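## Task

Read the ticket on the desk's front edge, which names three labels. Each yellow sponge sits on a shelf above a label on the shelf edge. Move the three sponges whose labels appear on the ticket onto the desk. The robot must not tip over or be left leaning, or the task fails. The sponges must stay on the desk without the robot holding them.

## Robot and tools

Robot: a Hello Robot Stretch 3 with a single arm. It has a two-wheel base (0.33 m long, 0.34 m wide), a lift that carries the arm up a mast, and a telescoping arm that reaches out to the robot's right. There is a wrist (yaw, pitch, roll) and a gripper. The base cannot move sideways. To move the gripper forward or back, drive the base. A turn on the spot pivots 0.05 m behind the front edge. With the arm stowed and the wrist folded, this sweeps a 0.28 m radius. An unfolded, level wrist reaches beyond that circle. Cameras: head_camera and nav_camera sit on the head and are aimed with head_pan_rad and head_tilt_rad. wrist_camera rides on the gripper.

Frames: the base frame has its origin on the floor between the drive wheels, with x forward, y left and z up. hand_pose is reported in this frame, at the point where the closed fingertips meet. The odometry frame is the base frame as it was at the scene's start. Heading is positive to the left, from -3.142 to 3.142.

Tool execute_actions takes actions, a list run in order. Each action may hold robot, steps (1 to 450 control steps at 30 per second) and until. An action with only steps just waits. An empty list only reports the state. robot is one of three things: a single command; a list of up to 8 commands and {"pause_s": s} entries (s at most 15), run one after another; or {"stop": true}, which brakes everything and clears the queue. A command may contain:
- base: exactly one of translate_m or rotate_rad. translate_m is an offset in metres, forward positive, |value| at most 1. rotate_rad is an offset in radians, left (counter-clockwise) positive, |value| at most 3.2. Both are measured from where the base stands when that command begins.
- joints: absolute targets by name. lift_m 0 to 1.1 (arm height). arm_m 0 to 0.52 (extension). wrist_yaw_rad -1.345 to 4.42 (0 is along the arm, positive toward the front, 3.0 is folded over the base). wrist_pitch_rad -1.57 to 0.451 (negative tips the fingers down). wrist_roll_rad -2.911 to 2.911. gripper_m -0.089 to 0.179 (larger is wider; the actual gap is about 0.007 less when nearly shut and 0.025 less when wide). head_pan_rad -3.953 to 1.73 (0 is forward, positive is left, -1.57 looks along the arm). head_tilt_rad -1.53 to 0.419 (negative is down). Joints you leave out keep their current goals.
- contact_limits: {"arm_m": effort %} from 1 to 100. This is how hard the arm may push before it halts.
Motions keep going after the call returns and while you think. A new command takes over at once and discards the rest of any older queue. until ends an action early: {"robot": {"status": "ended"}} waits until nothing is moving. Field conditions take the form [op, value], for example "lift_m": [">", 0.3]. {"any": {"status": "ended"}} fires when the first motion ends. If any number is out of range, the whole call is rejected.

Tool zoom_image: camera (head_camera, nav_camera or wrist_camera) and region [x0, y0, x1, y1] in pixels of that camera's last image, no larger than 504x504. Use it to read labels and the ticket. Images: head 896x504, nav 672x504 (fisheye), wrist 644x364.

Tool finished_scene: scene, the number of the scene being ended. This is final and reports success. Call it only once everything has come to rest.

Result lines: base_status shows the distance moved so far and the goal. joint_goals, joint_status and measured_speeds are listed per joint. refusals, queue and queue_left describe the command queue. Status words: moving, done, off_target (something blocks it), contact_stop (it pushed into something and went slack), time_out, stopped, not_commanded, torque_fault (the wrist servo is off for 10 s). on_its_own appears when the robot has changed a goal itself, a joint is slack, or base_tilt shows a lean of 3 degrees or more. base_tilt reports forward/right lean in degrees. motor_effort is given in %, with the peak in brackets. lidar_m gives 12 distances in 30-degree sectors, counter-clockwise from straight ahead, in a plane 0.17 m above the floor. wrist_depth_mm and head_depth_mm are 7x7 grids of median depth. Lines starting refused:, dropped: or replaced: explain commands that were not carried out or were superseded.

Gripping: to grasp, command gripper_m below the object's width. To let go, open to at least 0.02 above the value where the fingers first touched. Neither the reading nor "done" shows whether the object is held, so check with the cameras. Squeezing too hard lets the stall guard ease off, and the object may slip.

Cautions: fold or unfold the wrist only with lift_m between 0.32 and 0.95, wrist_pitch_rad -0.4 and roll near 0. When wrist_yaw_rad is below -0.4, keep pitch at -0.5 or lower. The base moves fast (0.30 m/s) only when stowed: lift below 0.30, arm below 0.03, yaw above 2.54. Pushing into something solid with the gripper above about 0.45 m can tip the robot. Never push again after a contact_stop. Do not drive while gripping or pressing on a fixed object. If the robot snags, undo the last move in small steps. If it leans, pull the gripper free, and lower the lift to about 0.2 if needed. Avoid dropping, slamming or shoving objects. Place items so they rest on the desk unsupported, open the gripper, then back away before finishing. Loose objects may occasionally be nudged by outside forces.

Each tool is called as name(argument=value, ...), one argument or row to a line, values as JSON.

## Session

execute_actions(
  actions=[],
)

Scene clock: 0.00 s.
robot.base_odometry: x=+0.000 y=+0.000 heading=+0.000 (m, m, rad; robot's odometry frame)
robot.turned_by_wheels: +0.000 (rad since the last result)
robot.turned_by_imu: +0.000 (rad since the last result)
robot.base_tilt: forward=-0.6 right=-0.3 (deg)
robot.lidar_m: 1.61 2.03 2.53 2.72 2.34 2.16 2.18 1.50 1.45 1.95 1.71 1.57
robot.head_depth_mm: 1415 1441 1467 1485 1502 1538 1553 / 1486 1509 1535 1569 1582 1619 1642 / 1559 1584 1620 1648 1675 1711 1724 / 1654 1684 1703 1737 1771 1804 1815 / 1751 1772 1810 1834 1853 1926 1883 / 1844 1878 1902 1960 2009 2040 1980 / 1926 2003 2064 2084 2130 2199 1999
robot.base_status: not_commanded
robot.joint_positions: lift_m=+0.503 arm_m=-0.001 wrist_yaw_rad=+2.939 wrist_pitch_rad=-0.456 wrist_roll_rad=-0.013 gripper_m=+0.037 head_pan_rad=-0.019 head_tilt_rad=+0.011
robot.joint_goals: lift_m=+0.503 arm_m=-0.001 wrist_yaw_rad=+2.939 wrist_pitch_rad=-0.456 wrist_roll_rad=-0.013 gripper_m=+0.037 head_pan_rad=-0.019 head_tilt_rad=+0.011
robot.joint_status: lift_m=not_commanded arm_m=not_commanded wrist_yaw_rad=not_commanded wrist_pitch_rad=not_commanded wrist_roll_rad=not_commanded gripper_m=not_commanded head_pan_rad=not_commanded head_tilt_rad=not_commanded
robot.measured_speeds: translate_m=+0.000 rotate_rad=+0.000 lift_m=+0.000 arm_m=+0.000 wrist_yaw_rad=+0.000 wrist_pitch_rad=+0.000 wrist_roll_rad=+0.000 head_pan_rad=+0.000 head_tilt_rad=+0.000
robot: refusals=0 queue=idle queue_left=0
robot.motor_effort: left_wheel=+1 right_wheel=-1 lift_m=+26 arm_m=-1 wrist_yaw_rad=+0 wrist_pitch_rad=+8 wrist_roll_rad=+0 gripper_m=-1 head_pan_rad=+0 head_tilt_rad=+3 (%)
robot.hand_pose: x=+0.0229 y=+0.0708 z=+0.5072 quat_wxyz=(+0.228, +0.697, +0.091, +0.674) (m; robot's base frame)
robot.wrist_depth_mm: - - - - - - - / - - - - - - - / - - - - - - - / - - - - - - - / 913 - 931 917 910 898 886 / 784 788 - 782 746 761 747 / 665 674 666 652 649 637 643
pictures: head_camera (sideways: a quarter turn clockwise sets it upright), nav_camera (sideways: a quarter turn counterclockwise sets it upright), wrist_camera
Images, in order (width x height): head_camera 896x504, nav_camera 672x504, wrist_camera 644x364.

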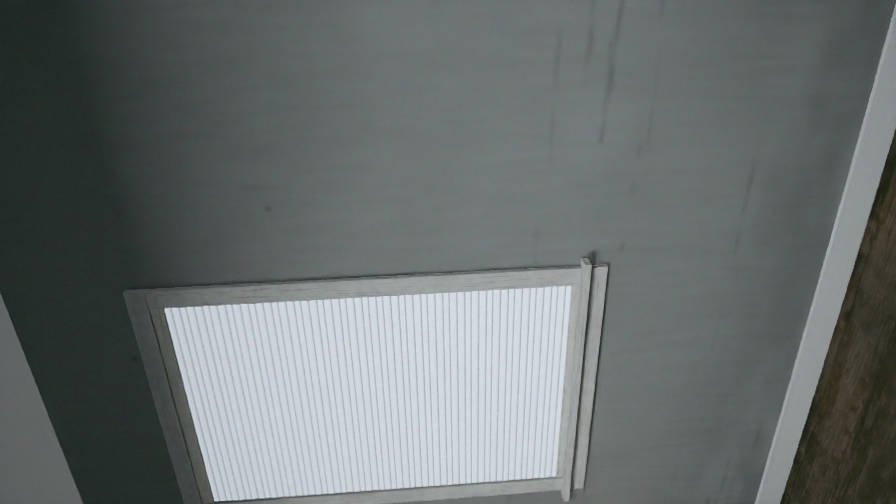

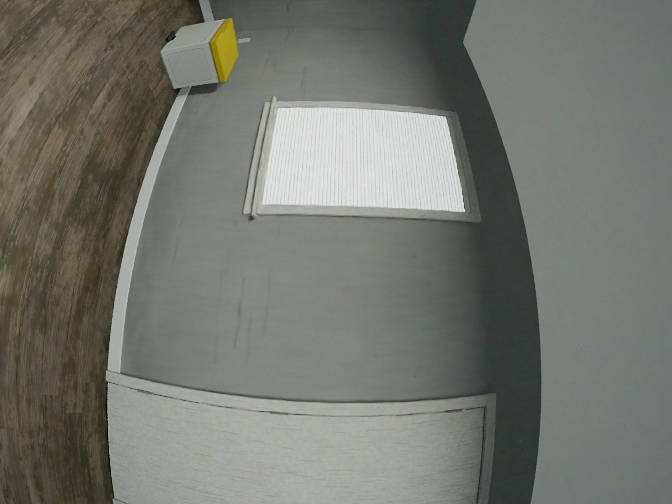

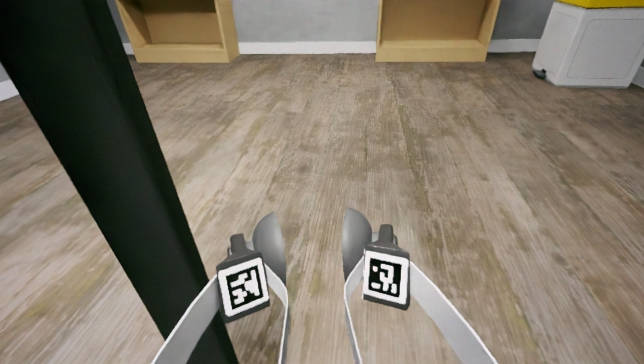

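execute_actions(
  actions=[
    {"robot":{"joints":{"head_pan_rad":-1.57,"head_tilt_rad":-0.4}},"steps":450,"until":{"robot":{"status":"ended"}}},
  ],
)

execute_actions(
  actions=[
    {"robot":{"joints":{"head_pan_rad":1.6,"head_tilt_rad":-0.3}},"steps":450,"until":{"robot":{"status":"ended"}}},
  ],
)

Scene clock: 7.40 s.
robot.base_odometry: x=+0.000 y=+0.000 heading=+0.000 (m, m, rad; robot's odometry frame)
robot.turned_by_wheels: +0.000 (rad since the last result)
robot.turned_by_imu: +0.000 (rad since the last result)
robot.base_tilt: forward=-0.7 right=-0.3 (deg)
robot.lidar_m: 1.61 2.02 2.53 2.72 2.35 2.16 2.18 1.50 1.45 1.95 1.70 1.57
robot.head_depth_mm: 1565 1690 1835 2011 1975 1544 1267 / 1641 1791 1948 2153 2006 1565 1281 / 1712 1865 2039 2269 2032 1582 1298 / 1795 1972 2170 2407 2058 1594 1306 / 1898 2077 2301 2542 2082 1602 1316 / 1981 2167 2357 2485 2113 1637 1322 / 1918 1986 2061 2157 2074 1635 1334
robot.base_status: not_commanded
robot.joint_positions: lift_m=+0.503 arm_m=-0.001 wrist_yaw_rad=+2.939 wrist_pitch_rad=-0.456 wrist_roll_rad=-0.013 gripper_m=+0.037 head_pan_rad=-1.563 head_tilt_rad=-0.395
robot.joint_goals: lift_m=+0.503 arm_m=-0.001 wrist_yaw_rad=+2.939 wrist_pitch_rad=-0.456 wrist_roll_rad=-0.013 gripper_m=+0.037 head_pan_rad=-1.570 head_tilt_rad=-0.400
robot.joint_status: lift_m=not_commanded arm_m=not_commanded wrist_yaw_rad=not_commanded wrist_pitch_rad=not_commanded wrist_roll_rad=not_commanded gripper_m=not_commanded head_pan_rad=done head_tilt_rad=done
robot.measured_speeds: translate_m=+0.000 rotate_rad=+0.000 lift_m=+0.000 arm_m=+0.000 wrist_yaw_rad=+0.000 wrist_pitch_rad=+0.000 wrist_roll_rad=+0.000 head_pan_rad=+0.000 head_tilt_rad=+0.000
robot: refusals=0 queue=done queue_left=0
robot.motor_effort: left_wheel=+0(1) right_wheel=-1(0) lift_m=+25(25) arm_m=-1(1) wrist_yaw_rad=+0(1) wrist_pitch_rad=+9(8) wrist_roll_rad=+0(0) gripper_m=-1(1) head_pan_rad=-4(48) head_tilt_rad=-3(37) (%)
robot.hand_pose: x=+0.0229 y=+0.0708 z=+0.5072 quat_wxyz=(+0.228, +0.697, +0.091, +0.674) (m; robot's base frame)
robot.wrist_depth_mm: - - - - - - - / - - - - - - - / - - - - - - - / - - - - - - - / 989 - 974 951 943 865 855 / 788 774 - 761 759 759 750 / 696 676 668 645 647 648 642
pictures: head_camera (sideways: a quarter turn clockwise sets it upright), nav_camera (sideways: a quarter turn counterclockwise sets it upright), wrist_camera
Images, in order (width x height): head_camera 896x504, nav_camera 672x504, wrist_camera 644x364.

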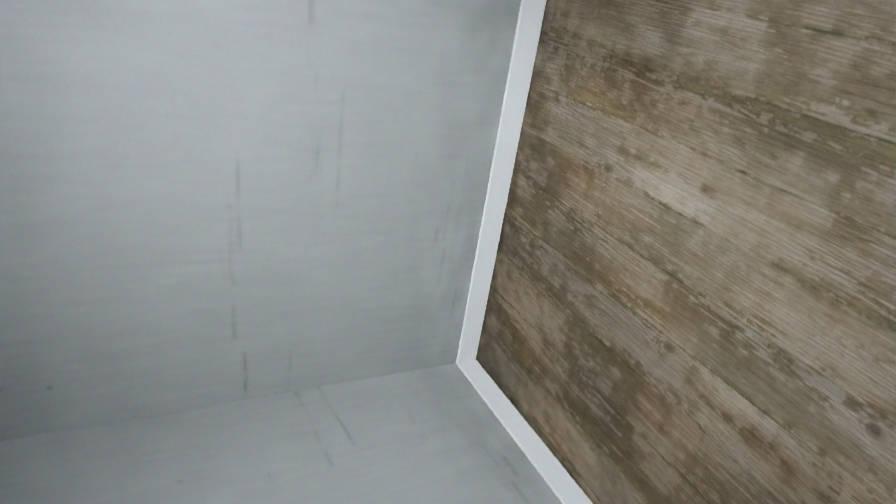

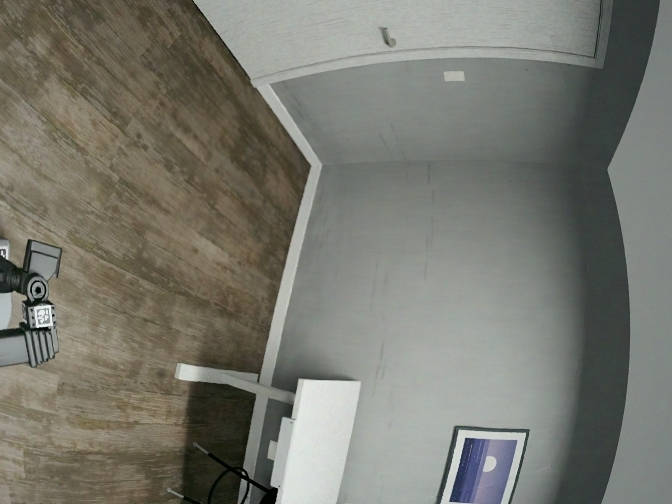

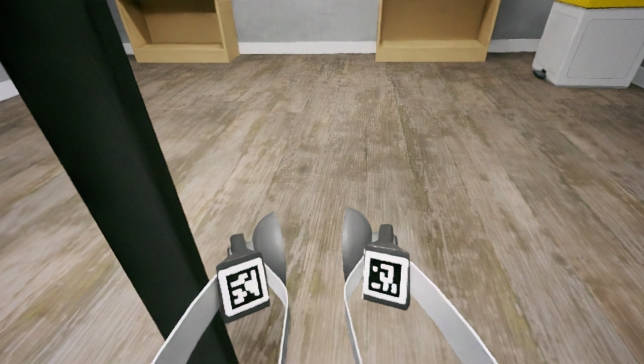

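Scene clock: 9.53 s.
robot.base_odometry: x=+0.000 y=+0.000 heading=+0.000 (m, m, rad; robot's odometry frame)
robot.turned_by_wheels: +0.000 (rad since the last result)
robot.turned_by_imu: +0.000 (rad since the last result)
robot.base_tilt: forward=-0.7 right=-0.3 (deg)
robot.lidar_m: 1.61 2.02 2.53 2.72 2.34 2.16 2.18 1.50 1.45 1.95 1.71 1.57
robot.head_depth_mm: 2312 2475 2672 2822 2210 1682 1341 / 2450 2648 2817 2985 2244 1703 1358 / 2593 2751 2861 2970 2267 1712 1369 / 2713 2919 3054 3188 2302 1729 1374 / 2823 3066 3204 3304 2337 1746 1402 / 2894 3063 3151 3155 2386 1767 1419 / 2607 2696 2736 2881 2539 - -
robot.base_status: not_commanded
robot.joint_positions: lift_m=+0.503 arm_m=-0.001 wrist_yaw_rad=+2.939 wrist_pitch_rad=-0.456 wrist_roll_rad=-0.013 gripper_m=+0.037 head_pan_rad=+1.593 head_tilt_rad=-0.310
robot.joint_goals: lift_m=+0.503 arm_m=-0.001 wrist_yaw_rad=+2.939 wrist_pitch_rad=-0.456 wrist_roll_rad=-0.013 gripper_m=+0.037 head_pan_rad=+1.600 head_tilt_rad=-0.300
robot.joint_status: lift_m=not_commanded arm_m=not_commanded wrist_yaw_rad=not_commanded wrist_pitch_rad=not_commanded wrist_roll_rad=not_commanded gripper_m=not_commanded head_pan_rad=done head_tilt_rad=done
robot.measured_speeds: translate_m=+0.000 rotate_rad=+0.000 lift_m=+0.000 arm_m=+0.000 wrist_yaw_rad=+0.000 wrist_pitch_rad=+0.000 wrist_roll_rad=+0.000 head_pan_rad=+0.000 head_tilt_rad=+0.000
robot: refusals=0 queue=done queue_left=0
robot.motor_effort: left_wheel=+0(0) right_wheel=-1(1) lift_m=+26(26) arm_m=+0(1) wrist_yaw_rad=+0(0) wrist_pitch_rad=+9(9) wrist_roll_rad=+0(0) gripper_m=+0(0) head_pan_rad=+5(50) head_tilt_rad=+7(18) (%)
robot.hand_pose: x=+0.0229 y=+0.0708 z=+0.5072 quat_wxyz=(+0.228, +0.697, +0.091, +0.674) (m; robot's base frame)
robot.wrist_depth_mm: - - - - - - - / - - - - - - - / - - - - - - - / - - - - - - - / 958 - 944 905 916 891 890 / 787 786 - 756 752 761 745 / 687 667 665 645 635 653 648
pictures: head_camera (sideways: a quarter turn clockwise sets it upright), nav_camera (sideways: a quarter turn counterclockwise sets it upright), wrist_camera
Images, in order (width x height): head_camera 896x504, nav_camera 672x504, wrist_camera 644x364.

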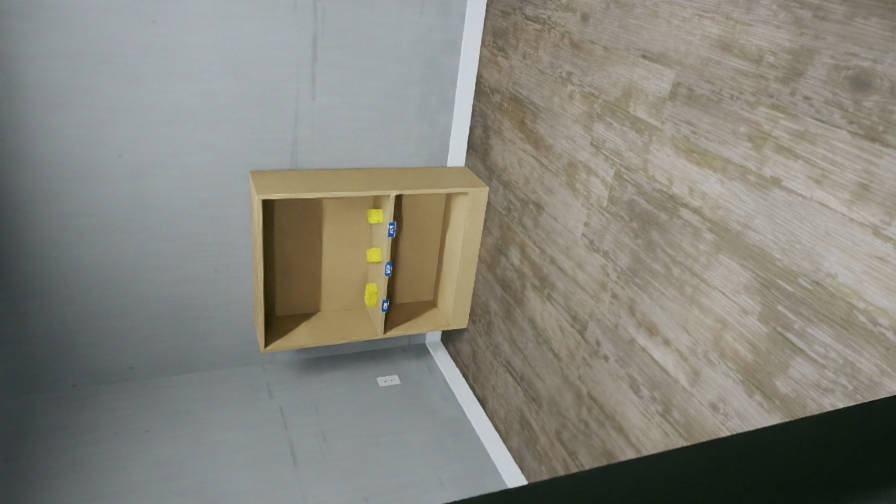

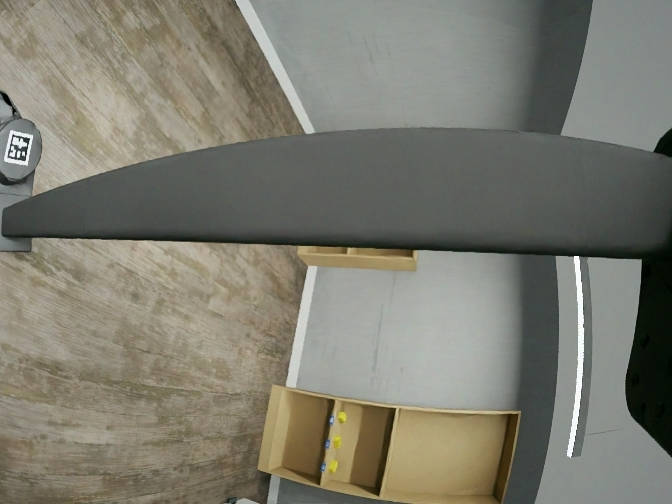

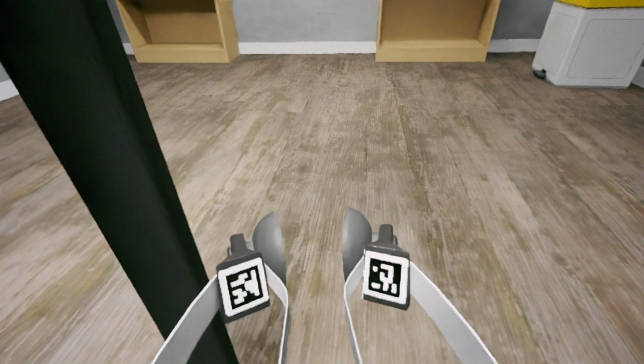

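execute_actions(
  actions=[
    {"robot":{"joints":{"head_pan_rad":-2.25,"head_tilt_rad":-0.4}},"steps":450,"until":{"robot":{"status":"ended"}}},
  ],
)

Scene clock: 38.60 s.
robot.base_odometry: x=+0.000 y=+0.000 heading=+0.000 (m, m, rad; robot's odometry frame)
robot.turned_by_wheels: +0.000 (rad since the last result)
robot.turned_by_imu: +0.000 (rad since the last result)
robot.base_tilt: forward=-0.7 right=-0.3 (deg)
robot.lidar_m: 1.61 2.03 2.52 2.71 2.34 2.16 2.17 1.50 1.45 1.95 1.71 1.57
robot.head_depth_mm: 1787 1939 1994 1567 1919 1549 1273 / 1729 1887 1982 1494 1921 1564 1287 / 1675 1842 1939 1350 2022 1573 1289 / 1641 1791 1910 1376 2041 1599 1304 / 1596 1752 1858 1413 2019 1610 1307 / 1591 1721 1868 2033 2117 1626 1327 / 1558 1675 1824 1990 2113 1646 1330
robot.base_status: not_commanded
robot.joint_positions: lift_m=+0.503 arm_m=-0.001 wrist_yaw_rad=+2.939 wrist_pitch_rad=-0.456 wrist_roll_rad=-0.013 gripper_m=+0.037 head_pan_rad=-2.243 head_tilt_rad=-0.395
robot.joint_goals: lift_m=+0.503 arm_m=-0.001 wrist_yaw_rad=+2.939 wrist_pitch_rad=-0.456 wrist_roll_rad=-0.013 gripper_m=+0.037 head_pan_rad=-2.250 head_tilt_rad=-0.400
robot.joint_status: lift_m=not_commanded arm_m=not_commanded wrist_yaw_rad=not_commanded wrist_pitch_rad=not_commanded wrist_roll_rad=not_commanded gripper_m=not_commanded head_pan_rad=done head_tilt_rad=done
robot.measured_speeds: translate_m=+0.000 rotate_rad=+0.000 lift_m=+0.000 arm_m=+0.000 wrist_yaw_rad=+0.000 wrist_pitch_rad=+0.000 wrist_roll_rad=+0.000 head_pan_rad=+0.000 head_tilt_rad=+0.000
robot: refusals=0 queue=done queue_left=0
robot.motor_effort: left_wheel=-1(0) right_wheel=-1(1) lift_m=+26(26) arm_m=+0(0) wrist_yaw_rad=+0(0) wrist_pitch_rad=+9(9) wrist_roll_rad=+0(0) gripper_m=+1(0) head_pan_rad=-4(50) head_tilt_rad=-3(17) (%)
robot.hand_pose: x=+0.0229 y=+0.0708 z=+0.5072 quat_wxyz=(+0.228, +0.697, +0.091, +0.674) (m; robot's base frame)
robot.wrist_depth_mm: - - - - - - - / - - - - - - - / - - - - - - - / - - - - - - - / 986 - 992 921 928 905 885 / 765 763 - 785 736 752 738 / 682 666 667 659 641 671 639
pictures: head_camera (sideways: a quarter turn clockwise sets it upright), nav_camera (sideways: a quarter turn counterclockwise sets it upright), wrist_camera
Images, in order (width x height): head_camera 896x504, nav_camera 672x504, wrist_camera 644x364.

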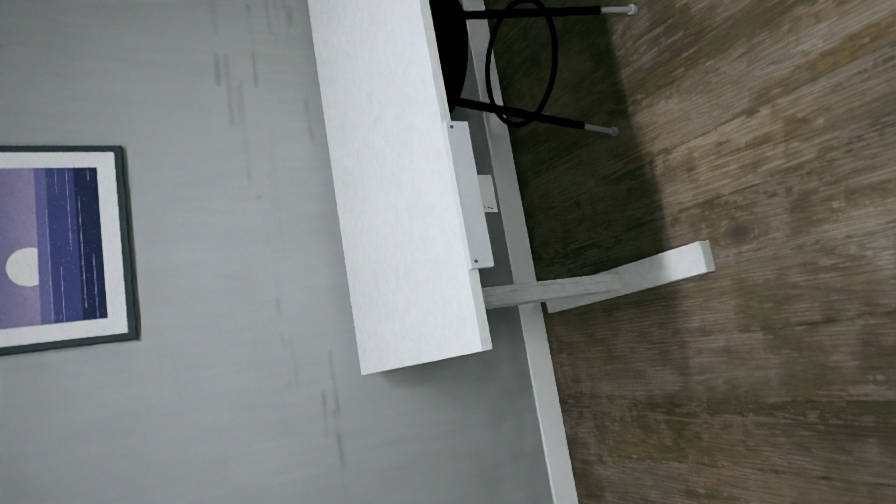

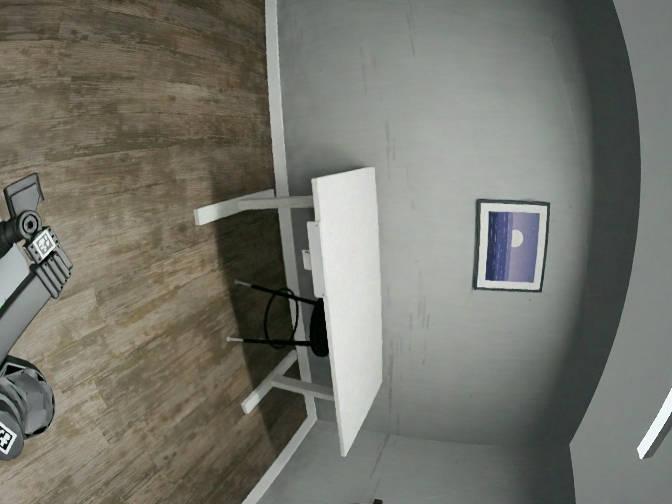

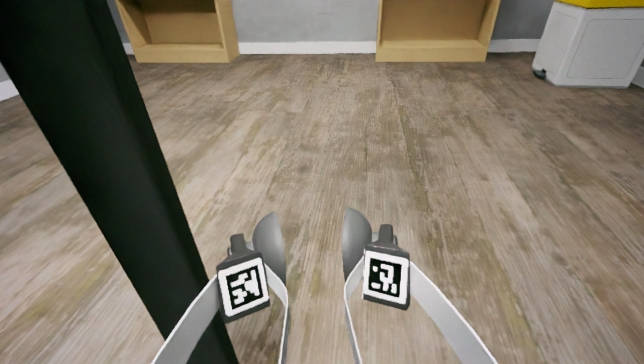

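execute_actions(
  actions=[
    {"robot":[{"base":{"rotate_rad":0.567},"joints":{"wrist_pitch_rad":-0.4,"head_pan_rad":-1.57,"head_tilt_rad":-0.6}},{"base":{"translate_m":-0.54},"joints":{"wrist_yaw_rad":0.0,"gripper_m":0.14}},{"base":{"rotate_rad":-0.987},"joints":{"wrist_pitch_rad":0.0}}],"steps":450,"until":{"robot":{"status":"ended"}}},
    {"steps":450,"until":{"robot":{"status":"ended"}}},
  ],
)

Scene clock: 94.87 s.
robot.base_odometry: x=-0.456 y=-0.290 heading=-0.420 (m, m, rad; robot's odometry frame)
robot.turned_by_wheels: -0.420 (rad since the last result)
robot.turned_by_imu: -0.429 (rad since the last result)
robot.base_tilt: forward=-0.7 right=-0.3 (deg)
robot.lidar_m: 1.88 1.96 2.64 2.98 2.70 1.93 1.85 1.50 0.95 1.02 1.53 2.00
robot.head_depth_mm: 1235 1383 1192 924 1566 1336 1141 / 1236 1391 1209 906 1583 1375 1162 / 1233 1384 1235 917 1560 1354 1196 / 1242 1386 1257 931 1545 1372 1173 / 1245 1394 1283 944 1647 1389 1179 / 1241 1393 1555 994 1692 1405 1192 / 1243 1399 1596 1845 1715 1424 1203
robot.base_status: done (rotate_rad -0.9869 of -0.9870)
robot.joint_positions: lift_m=+0.503 arm_m=-0.001 wrist_yaw_rad=+0.001 wrist_pitch_rad=-0.026 wrist_roll_rad=-0.013 gripper_m=+0.140 head_pan_rad=-1.577 head_tilt_rad=-0.592
robot.joint_goals: lift_m=+0.503 arm_m=-0.001 wrist_yaw_rad=+0.000 wrist_pitch_rad=+0.000 wrist_roll_rad=-0.013 gripper_m=+0.140 head_pan_rad=-1.570 head_tilt_rad=-0.600
robot.joint_status: lift_m=not_commanded arm_m=not_commanded wrist_yaw_rad=done wrist_pitch_rad=done wrist_roll_rad=not_commanded gripper_m=done head_pan_rad=done head_tilt_rad=done
robot.measured_speeds: translate_m=+0.000 rotate_rad=+0.000 lift_m=+0.000 arm_m=+0.000 wrist_yaw_rad=+0.000 wrist_pitch_rad=+0.000 wrist_roll_rad=+0.000 head_pan_rad=+0.000 head_tilt_rad=+0.000
robot: refusals=0 queue=done queue_left=0
robot.motor_effort: left_wheel=+2(7) right_wheel=-4(8) lift_m=+26(26) arm_m=+0(0) wrist_yaw_rad=-2(2) wrist_pitch_rad=+15(14) wrist_roll_rad=+0(0) gripper_m=+1(80) head_pan_rad=+5(50) head_tilt_rad=-5(28) (%)
robot.hand_pose: x=-0.0211 y=-0.3997 z=+0.6111 quat_wxyz=(+0.712, +0.010, -0.702, -0.009) (m; robot's base frame)
robot.wrist_depth_mm: - - - - - - - / - - - - - - - / - 404 399 416 764 - - / - - - - - 703 - / - - - - - - - / - - - - - - - / - - - - 981 959 986
pictures: head_camera (sideways: a quarter turn clockwise sets it upright), nav_camera (sideways: a quarter turn counterclockwise sets it upright), wrist_camera
Images, in order (width x height): head_camera 896x504, nav_camera 672x504, wrist_camera 644x364.

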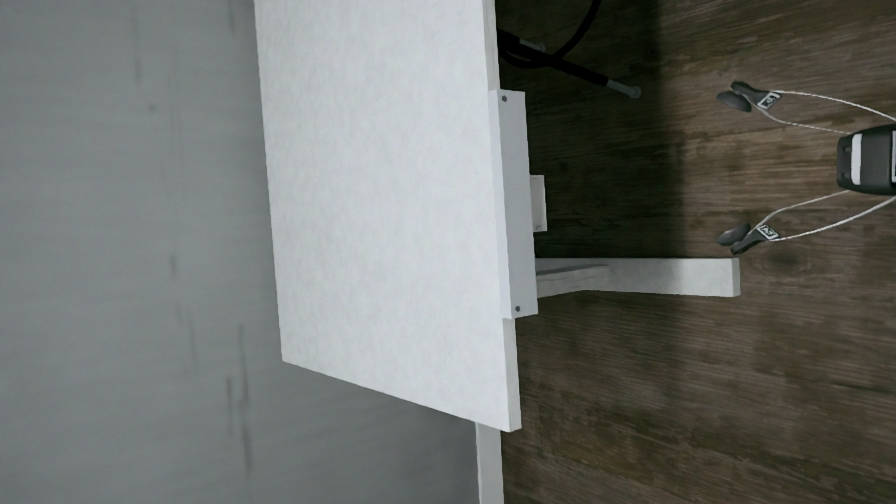

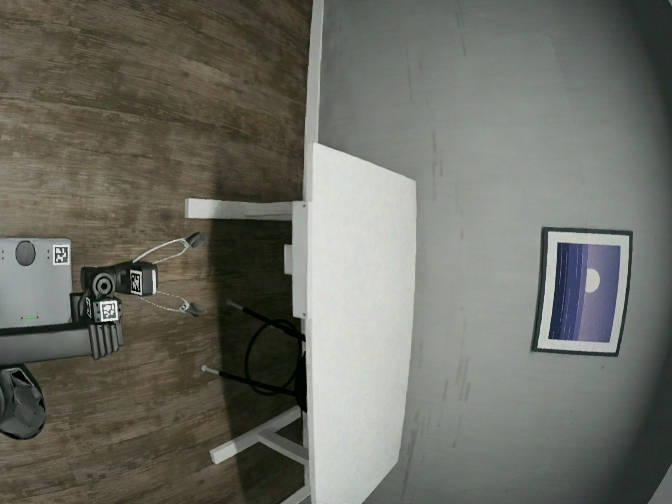

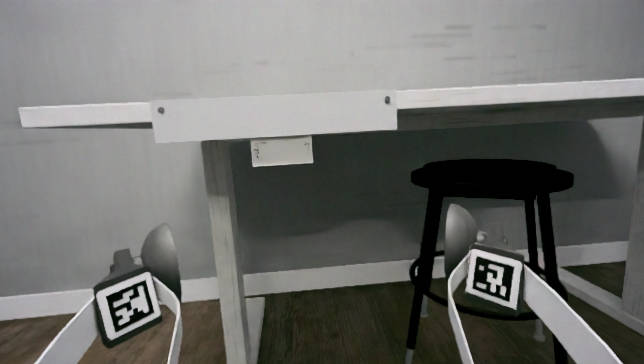

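execute_actions(
  actions=[
    {"robot":[{"base":{"translate_m":0.028},"joints":{"arm_m":0.18}},{"joints":{"arm_m":0.315},"contact_limits":{"arm_m":12}}],"steps":450,"until":{"robot":{"status":"ended"}}},
  ],
)

Scene clock: 112.33 s.
robot.base_odometry: x=-0.430 y=-0.301 heading=-0.420 (m, m, rad; robot's odometry frame)
robot.turned_by_wheels: +0.000 (rad since the last result)
robot.turned_by_imu: +0.000 (rad since the last result)
robot.base_tilt: forward=-0.6 right=-0.3 (deg)
robot.lidar_m: 1.86 1.93 2.60 2.98 2.73 1.96 1.88 1.50 0.97 1.01 1.53 1.96
robot.head_depth_mm: 1233 1391 1183 927 1565 1338 1156 / 1238 1387 1210 904 1619 1295 1151 / 1234 1383 1230 917 1536 1326 1170 / 1241 1388 1254 931 1533 1351 1177 / 1243 1397 1286 945 1676 1395 1190 / 1234 1391 1577 1721 1705 1414 1196 / 1235 1399 1589 1843 1725 1420 1205
robot.base_status: done (translate_m +0.0280 of +0.0280)
robot.joint_positions: lift_m=+0.503 arm_m=+0.315 wrist_yaw_rad=+0.001 wrist_pitch_rad=-0.024 wrist_roll_rad=-0.013 gripper_m=+0.140 head_pan_rad=-1.577 head_tilt_rad=-0.592
robot.joint_goals: lift_m=+0.503 arm_m=+0.315 wrist_yaw_rad=+0.000 wrist_pitch_rad=+0.000 wrist_roll_rad=-0.013 gripper_m=+0.140 head_pan_rad=-1.570 head_tilt_rad=-0.600
robot.joint_status: lift_m=not_commanded arm_m=done wrist_yaw_rad=done wrist_pitch_rad=done wrist_roll_rad=not_commanded gripper_m=done head_pan_rad=done head_tilt_rad=done
robot.measured_speeds: translate_m=+0.000 rotate_rad=+0.000 lift_m=+0.000 arm_m=+0.000 wrist_yaw_rad=+0.000 wrist_pitch_rad=+0.000 wrist_roll_rad=+0.000 head_pan_rad=+0.000 head_tilt_rad=+0.000
robot: refusals=0 queue=done queue_left=0
robot.motor_effort: left_wheel=+2(6) right_wheel=-4(5) lift_m=+26(26) arm_m=+3(3) wrist_yaw_rad=+0(1) wrist_pitch_rad=+15(15) wrist_roll_rad=+0(0) gripper_m=-1(1) head_pan_rad=+4(5) head_tilt_rad=-5(4) (%)
robot.contact_limits: arm_m 12 (drawing in: default 22, maximum 36; extending or still: default 29, maximum 48)
robot.hand_pose: x=-0.0212 y=-0.7152 z=+0.6113 quat_wxyz=(+0.712, +0.009, -0.702, -0.009) (m; robot's base frame)
robot.wrist_depth_mm: 80 82 84 86 89 91 94 / 82 83 86 88 92 94 97 / 84 86 88 91 94 97 101 / 920 919 100 103 107 - 539 / 949 947 103 106 110 473 402 / 964 - 553 - - - - / 978 - 945 - - 910 919
pictures: head_camera (sideways: a quarter turn clockwise sets it upright), nav_camera (sideways: a quarter turn counterclockwise sets it upright), wrist_camera
Images, in order (width x height): head_camera 896x504, nav_camera 672x504, wrist_camera 644x364.

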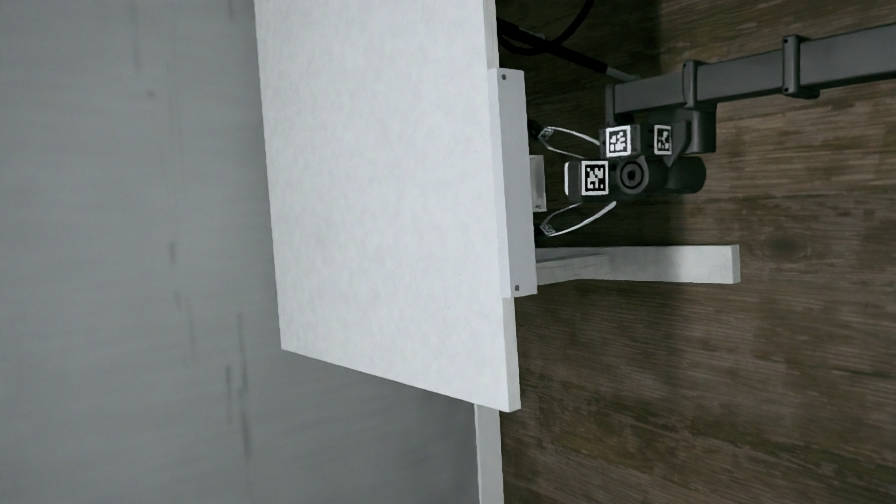

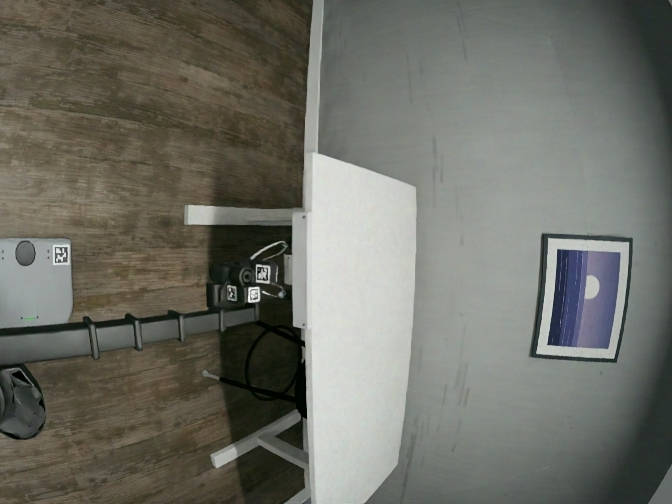

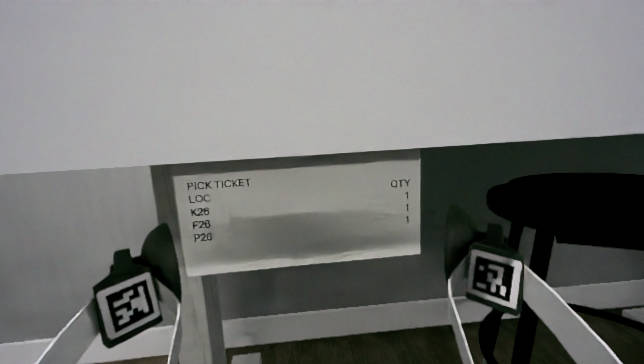

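zoom_image(
  camera="wrist_camera",
  region=[175, 170, 275, 255],
)

Region (175, 170, 275, 255) of wrist_camera's 644x364 image, scaled by 5.040; it fills the top 428 rows of this view, and the rest is white.

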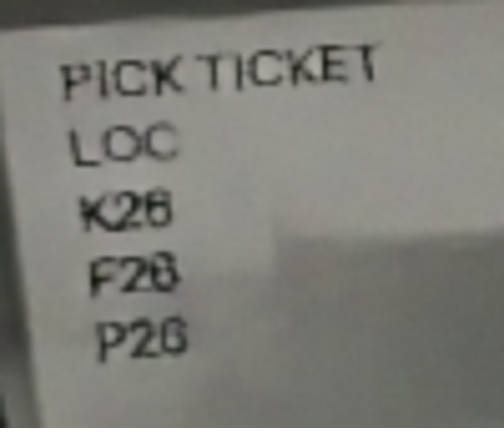

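execute_actions(
  actions=[
    {"robot":{"joints":{"arm_m":0.34},"contact_limits":{"arm_m":12}},"steps":450,"until":{"robot":{"status":"ended"}}},
  ],
)

zoom_image(
  camera="wrist_camera",
  region=[120, 160, 280, 290],
)

Scene clock: 123.13 s.
robot.base_odometry: x=-0.430 y=-0.301 heading=-0.420 (m, m, rad; robot's odometry frame)
robot.turned_by_wheels: +0.000 (rad since the last result)
robot.turned_by_imu: +0.000 (rad since the last result)
robot.base_tilt: forward=-0.6 right=-0.4 (deg)
robot.lidar_m: 1.86 1.94 2.60 2.99 2.73 1.96 1.87 1.50 0.97 1.01 1.53 1.97
robot.head_depth_mm: 1236 1382 1191 920 1551 1342 1168 / 1239 1387 1207 902 1631 1306 1150 / 1237 1394 1230 915 882 1335 1165 / 1233 1384 1254 933 1533 1356 1174 / 1241 1391 1289 945 1671 1390 1187 / 1240 1398 1588 1723 1703 1398 1197 / 1236 1396 1594 1844 1730 1416 1203
robot.base_status: done (translate_m +0.0280 of +0.0280)
robot.joint_positions: lift_m=+0.503 arm_m=+0.340 wrist_yaw_rad=+0.001 wrist_pitch_rad=-0.024 wrist_roll_rad=-0.013 gripper_m=+0.140 head_pan_rad=-1.577 head_tilt_rad=-0.592
robot.joint_goals: lift_m=+0.503 arm_m=+0.340 wrist_yaw_rad=+0.000 wrist_pitch_rad=+0.000 wrist_roll_rad=-0.013 gripper_m=+0.140 head_pan_rad=-1.570 head_tilt_rad=-0.600
robot.joint_status: lift_m=not_commanded arm_m=done wrist_yaw_rad=done wrist_pitch_rad=done wrist_roll_rad=not_commanded gripper_m=done head_pan_rad=done head_tilt_rad=done
robot.measured_speeds: translate_m=+0.000 rotate_rad=+0.000 lift_m=+0.000 arm_m=+0.000 wrist_yaw_rad=+0.000 wrist_pitch_rad=+0.000 wrist_roll_rad=+0.000 head_pan_rad=+0.000 head_tilt_rad=+0.000
robot: refusals=0 queue=done queue_left=0
robot.motor_effort: left_wheel=+2(2) right_wheel=-4(4) lift_m=+26(25) arm_m=+4(3) wrist_yaw_rad=-1(1) wrist_pitch_rad=+15(15) wrist_roll_rad=+0(0) gripper_m=-1(0) head_pan_rad=+5(5) head_tilt_rad=-5(4) (%)
robot.contact_limits: arm_m 12 (drawing in: default 22, maximum 36; extending or still: default 29, maximum 48)
robot.hand_pose: x=-0.0212 y=-0.7402 z=+0.6113 quat_wxyz=(+0.712, +0.009, -0.702, -0.009) (m; robot's base frame)
robot.wrist_depth_mm: - 59 61 63 65 66 68 / - 61 62 64 66 68 70 / - 63 64 66 68 70 73 / 875 73 75 77 80 992 541 / 907 76 77 80 82 838 390 / 930 78 79 82 85 - - / 972 984 964 - - 888 944
pictures: head_camera (sideways: a quarter turn clockwise sets it upright), nav_camera (sideways: a quarter turn counterclockwise sets it upright), wrist_camera
Images, in order (width x height): head_camera 896x504, nav_camera 672x504, wrist_camera 644x364.

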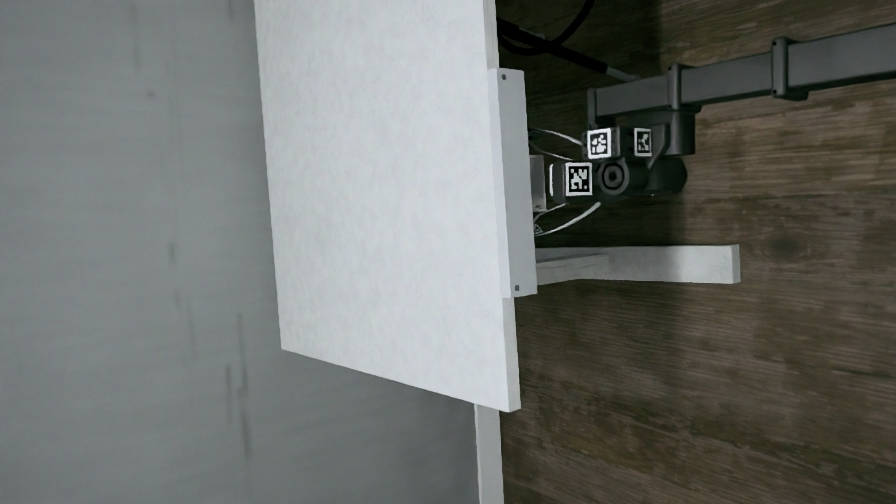

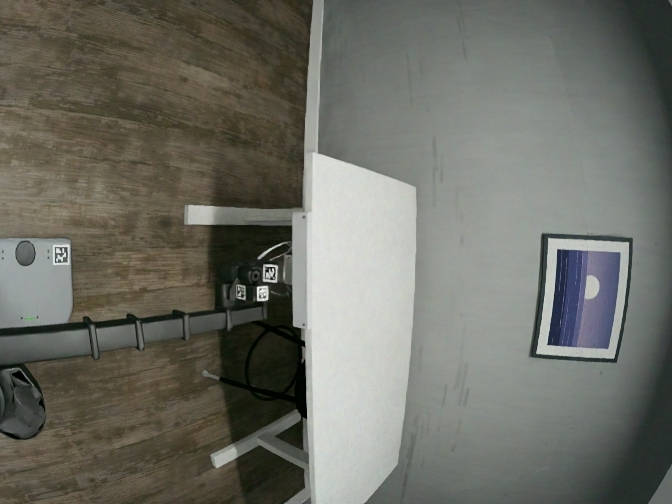

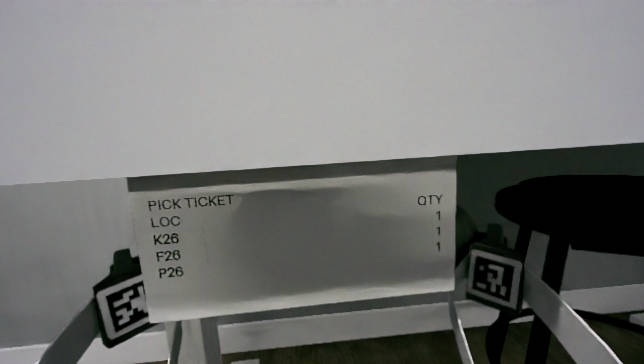

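Region (120, 160, 280, 290) of wrist_camera's 644x364 image, scaled by 3.150; it fills the top 410 rows of this view, and the rest is white.

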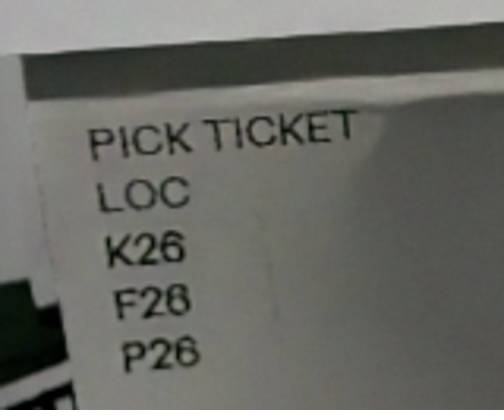

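zoom_image(
  camera="wrist_camera",
  region=[145, 228, 195, 282],
)

Region (145, 228, 195, 282) of wrist_camera's 644x364 image, scaled by 9.333; it fills the left 467 columns of this view, and the rest is white.

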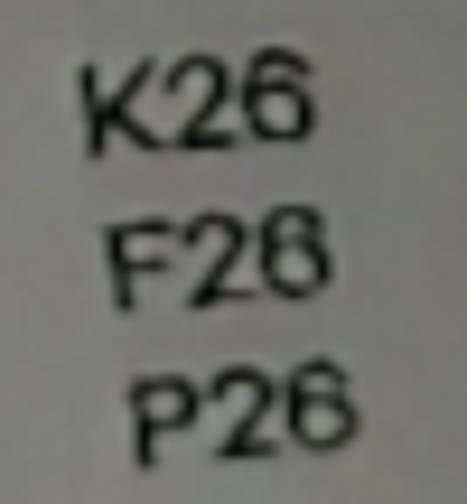

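execute_actions(
  actions=[
    {"robot":{"joints":{"arm_m":0.0,"head_pan_rad":1.45,"head_tilt_rad":-0.25}},"steps":450,"until":{"robot":{"status":"ended"}}},
  ],
)

Scene clock: 140.37 s.
robot.base_odometry: x=-0.430 y=-0.301 heading=-0.420 (m, m, rad; robot's odometry frame)
robot.turned_by_wheels: +0.000 (rad since the last result)
robot.turned_by_imu: +0.000 (rad since the last result)
robot.base_tilt: forward=-0.6 right=-0.4 (deg)
robot.lidar_m: 1.85 1.94 2.60 2.99 2.74 1.96 1.87 1.49 0.97 1.01 1.53 1.96
robot.head_depth_mm: 2831 3022 3214 3441 2393 1773 1408 / 2799 3034 3191 3317 2427 1806 1410 / 2818 2983 3218 3288 2462 1809 1423 / 2817 2976 3211 3375 2502 1838 1444 / 2800 2982 3143 3355 2553 1845 1444 / 2781 2925 3134 3319 2573 1858 1459 / 2764 2925 3077 3229 2661 1901 1476
robot.base_status: done (translate_m +0.0280 of +0.0280)
robot.joint_positions: lift_m=+0.503 arm_m=+0.000 wrist_yaw_rad=+0.001 wrist_pitch_rad=-0.024 wrist_roll_rad=-0.013 gripper_m=+0.140 head_pan_rad=+1.443 head_tilt_rad=-0.260
robot.joint_goals: lift_m=+0.503 arm_m=+0.000 wrist_yaw_rad=+0.000 wrist_pitch_rad=+0.000 wrist_roll_rad=-0.013 gripper_m=+0.140 head_pan_rad=+1.450 head_tilt_rad=-0.250
robot.joint_status: lift_m=not_commanded arm_m=done wrist_yaw_rad=done wrist_pitch_rad=done wrist_roll_rad=not_commanded gripper_m=done head_pan_rad=done head_tilt_rad=done
robot.measured_speeds: translate_m=+0.000 rotate_rad=+0.000 lift_m=+0.000 arm_m=+0.000 wrist_yaw_rad=+0.000 wrist_pitch_rad=+0.000 wrist_roll_rad=+0.000 head_pan_rad=+0.000 head_tilt_rad=+0.000
robot: refusals=0 queue=done queue_left=0
robot.motor_effort: left_wheel=+2(2) right_wheel=-4(4) lift_m=+26(26) arm_m=-4(4) wrist_yaw_rad=+0(1) wrist_pitch_rad=+14(14) wrist_roll_rad=+0(0) gripper_m=+0(0) head_pan_rad=+5(50) head_tilt_rad=+6(37) (%)
robot.hand_pose: x=-0.0213 y=-0.4009 z=+0.6113 quat_wxyz=(+0.712, +0.009, -0.702, -0.009) (m; robot's base frame)
robot.wrist_depth_mm: - - - - - - - / - - - - - - - / - - 398 407 767 - - / - - - - - 711 - / - - - - - - - / - - - - - - - / - - - - - - 953
pictures: head_camera (sideways: a quarter turn clockwise sets it upright), nav_camera (sideways: a quarter turn counterclockwise sets it upright), wrist_camera
Images, in order (width x height): head_camera 896x504, nav_camera 672x504, wrist_camera 644x364.

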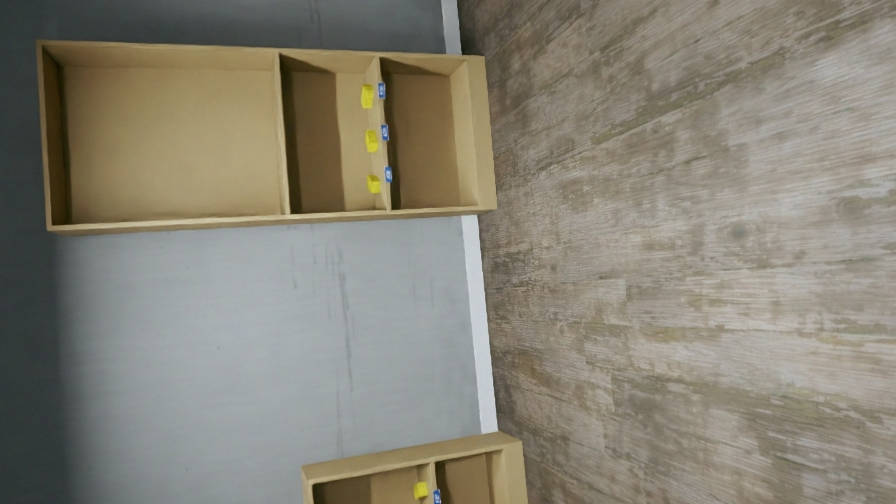

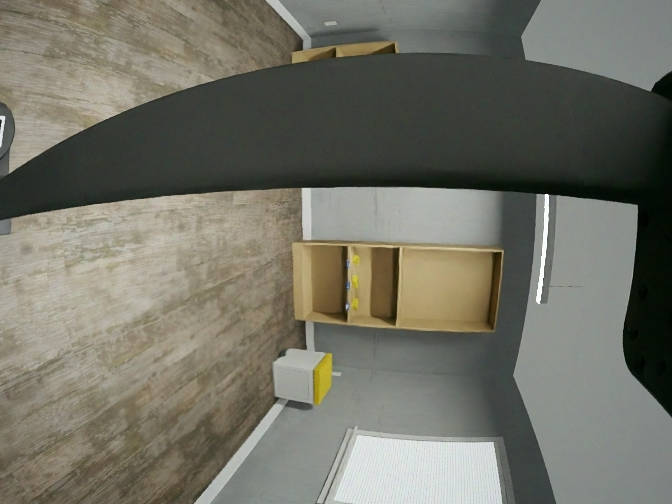

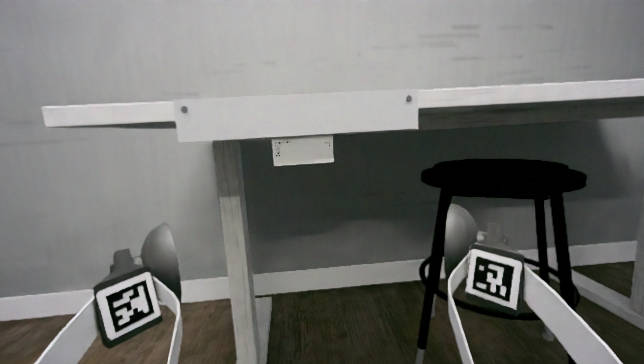

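zoom_image(
  camera="head_camera",
  region=[350, 70, 410, 200],
)

Region (350, 70, 410, 200) of head_camera's 896x504 image, scaled by 3.877, with more detail than that image has; it fills the left 233 columns of this view, and the rest is white.

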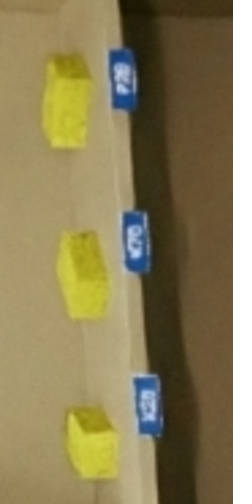

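execute_actions(
  actions=[
    {"robot":[{"base":{"rotate_rad":1.27},"joints":{"wrist_pitch_rad":-0.4,"gripper_m":0.04,"head_pan_rad":0.1,"head_tilt_rad":-0.3}},{"joints":{"wrist_yaw_rad":3.0,"lift_m":0.36}},{"joints":{"lift_m":0.27}},{"base":{"translate_m":1.0}}],"steps":450,"until":{"robot":{"status":"ended"}}},
    {"steps":450,"until":{"robot":{"status":"ended"}}},
  ],
)

Scene clock: 184.60 s.
robot.base_odometry: x=+0.230 y=+0.450 heading=+0.850 (m, m, rad; robot's odometry frame)
robot.turned_by_wheels: +1.270 (rad since the last result)
robot.turned_by_imu: +1.293 (rad since the last result)
robot.base_tilt: forward=-0.6 right=-0.3 (deg)
robot.lidar_m: 2.01 2.02 2.28 2.21 2.20 2.42 1.94 2.43 1.85 1.56 1.56 1.74
robot.head_depth_mm: 2102 2235 2384 2602 2272 1704 1361 / 1968 2104 2202 2396 2312 1722 1366 / 1983 2123 2286 2464 2299 1742 1381 / 1958 2083 2246 2443 2299 1765 1392 / 1924 2054 2220 2403 2389 1784 1405 / 1931 2082 2192 2377 2442 1789 1425 / 1901 2013 2158 2321 2422 1811 1439
robot.base_status: done (translate_m +1.0000 of +1.0000)
robot.joint_positions: lift_m=+0.270 arm_m=+0.000 wrist_yaw_rad=+2.998 wrist_pitch_rad=-0.416 wrist_roll_rad=-0.013 gripper_m=+0.040 head_pan_rad=+0.107 head_tilt_rad=-0.297
robot.joint_goals: lift_m=+0.270 arm_m=+0.000 wrist_yaw_rad=+3.000 wrist_pitch_rad=-0.400 wrist_roll_rad=-0.013 gripper_m=+0.040 head_pan_rad=+0.100 head_tilt_rad=-0.300
robot.joint_status: lift_m=done arm_m=done wrist_yaw_rad=done wrist_pitch_rad=done wrist_roll_rad=not_commanded gripper_m=done head_pan_rad=done head_tilt_rad=done
robot.measured_speeds: translate_m=+0.000 rotate_rad=+0.000 lift_m=+0.000 arm_m=+0.000 wrist_yaw_rad=+0.000 wrist_pitch_rad=+0.000 wrist_roll_rad=+0.000 head_pan_rad=+0.000 head_tilt_rad=+0.000
robot: refusals=0 queue=done queue_left=0
robot.motor_effort: left_wheel=-2(8) right_wheel=+2(10) lift_m=+16(26) arm_m=-4(4) wrist_yaw_rad=+1(4) wrist_pitch_rad=+9(15) wrist_roll_rad=+0(0) gripper_m=-1(84) head_pan_rad=-4(52) head_tilt_rad=-2(13) (%)
robot.hand_pose: x=+0.0108 y=+0.0771 z=+0.2837 quat_wxyz=(+0.195, +0.696, +0.098, +0.684) (m; robot's base frame)
robot.wrist_depth_mm: - - - - - - - / - - - - - - - / - - - - - 982 984 / 816 - 776 743 752 736 741 / 653 618 640 601 618 590 572 / 525 513 - 520 492 492 488 / 452 - - - 424 413 420
pictures: head_camera (sideways: a quarter turn clockwise sets it upright), nav_camera (sideways: a quarter turn counterclockwise sets it upright), wrist_camera
Images, in order (width x height): head_camera 896x504, nav_camera 672x504, wrist_camera 644x364.

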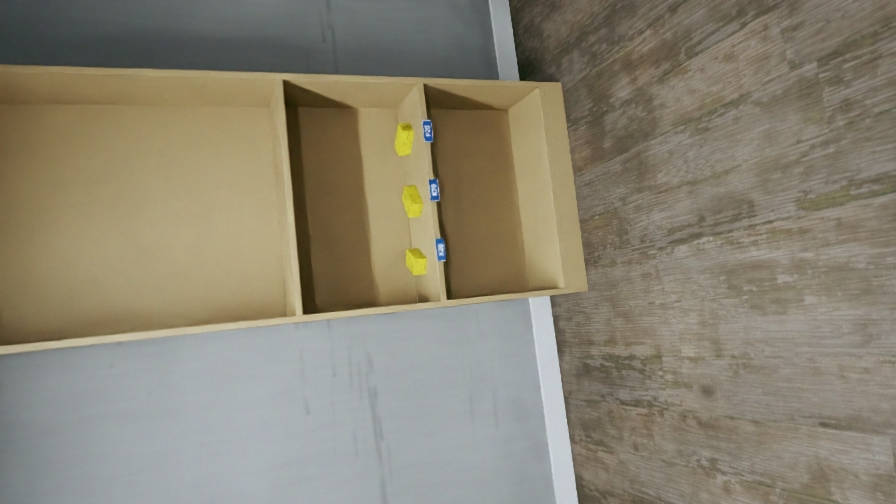

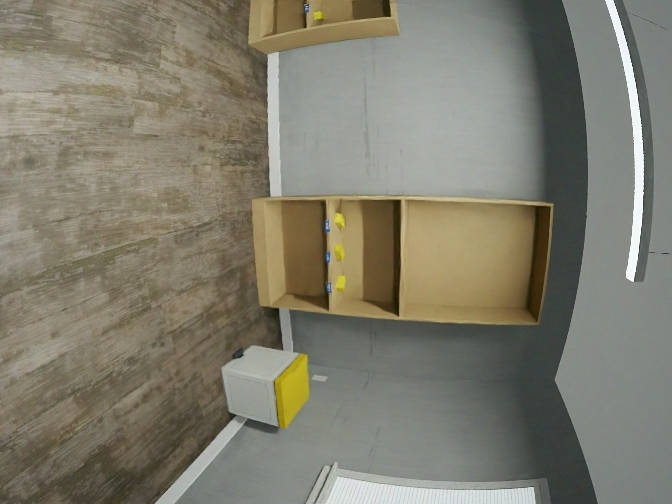

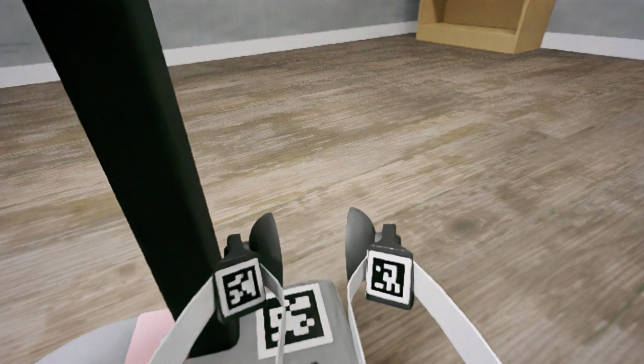

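zoom_image(
  camera="head_camera",
  region=[385, 110, 460, 285],
)

Region (385, 110, 460, 285) of head_camera's 896x504 image, scaled by 2.880, with more detail than that image has; it fills the left 216 columns of this view, and the rest is white.

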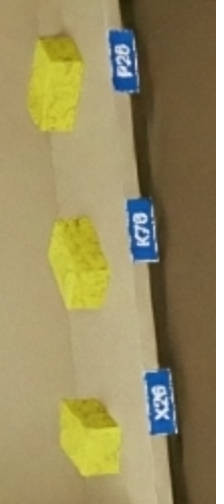

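zoom_image(
  camera="head_camera",
  region=[415, 115, 450, 205],
)

Region (415, 115, 450, 205) of head_camera's 896x504 image, scaled by 5.600, with more detail than that image has.

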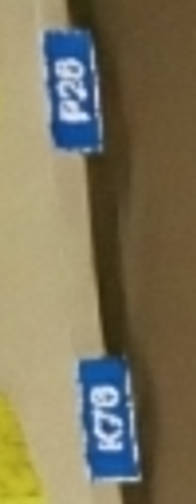

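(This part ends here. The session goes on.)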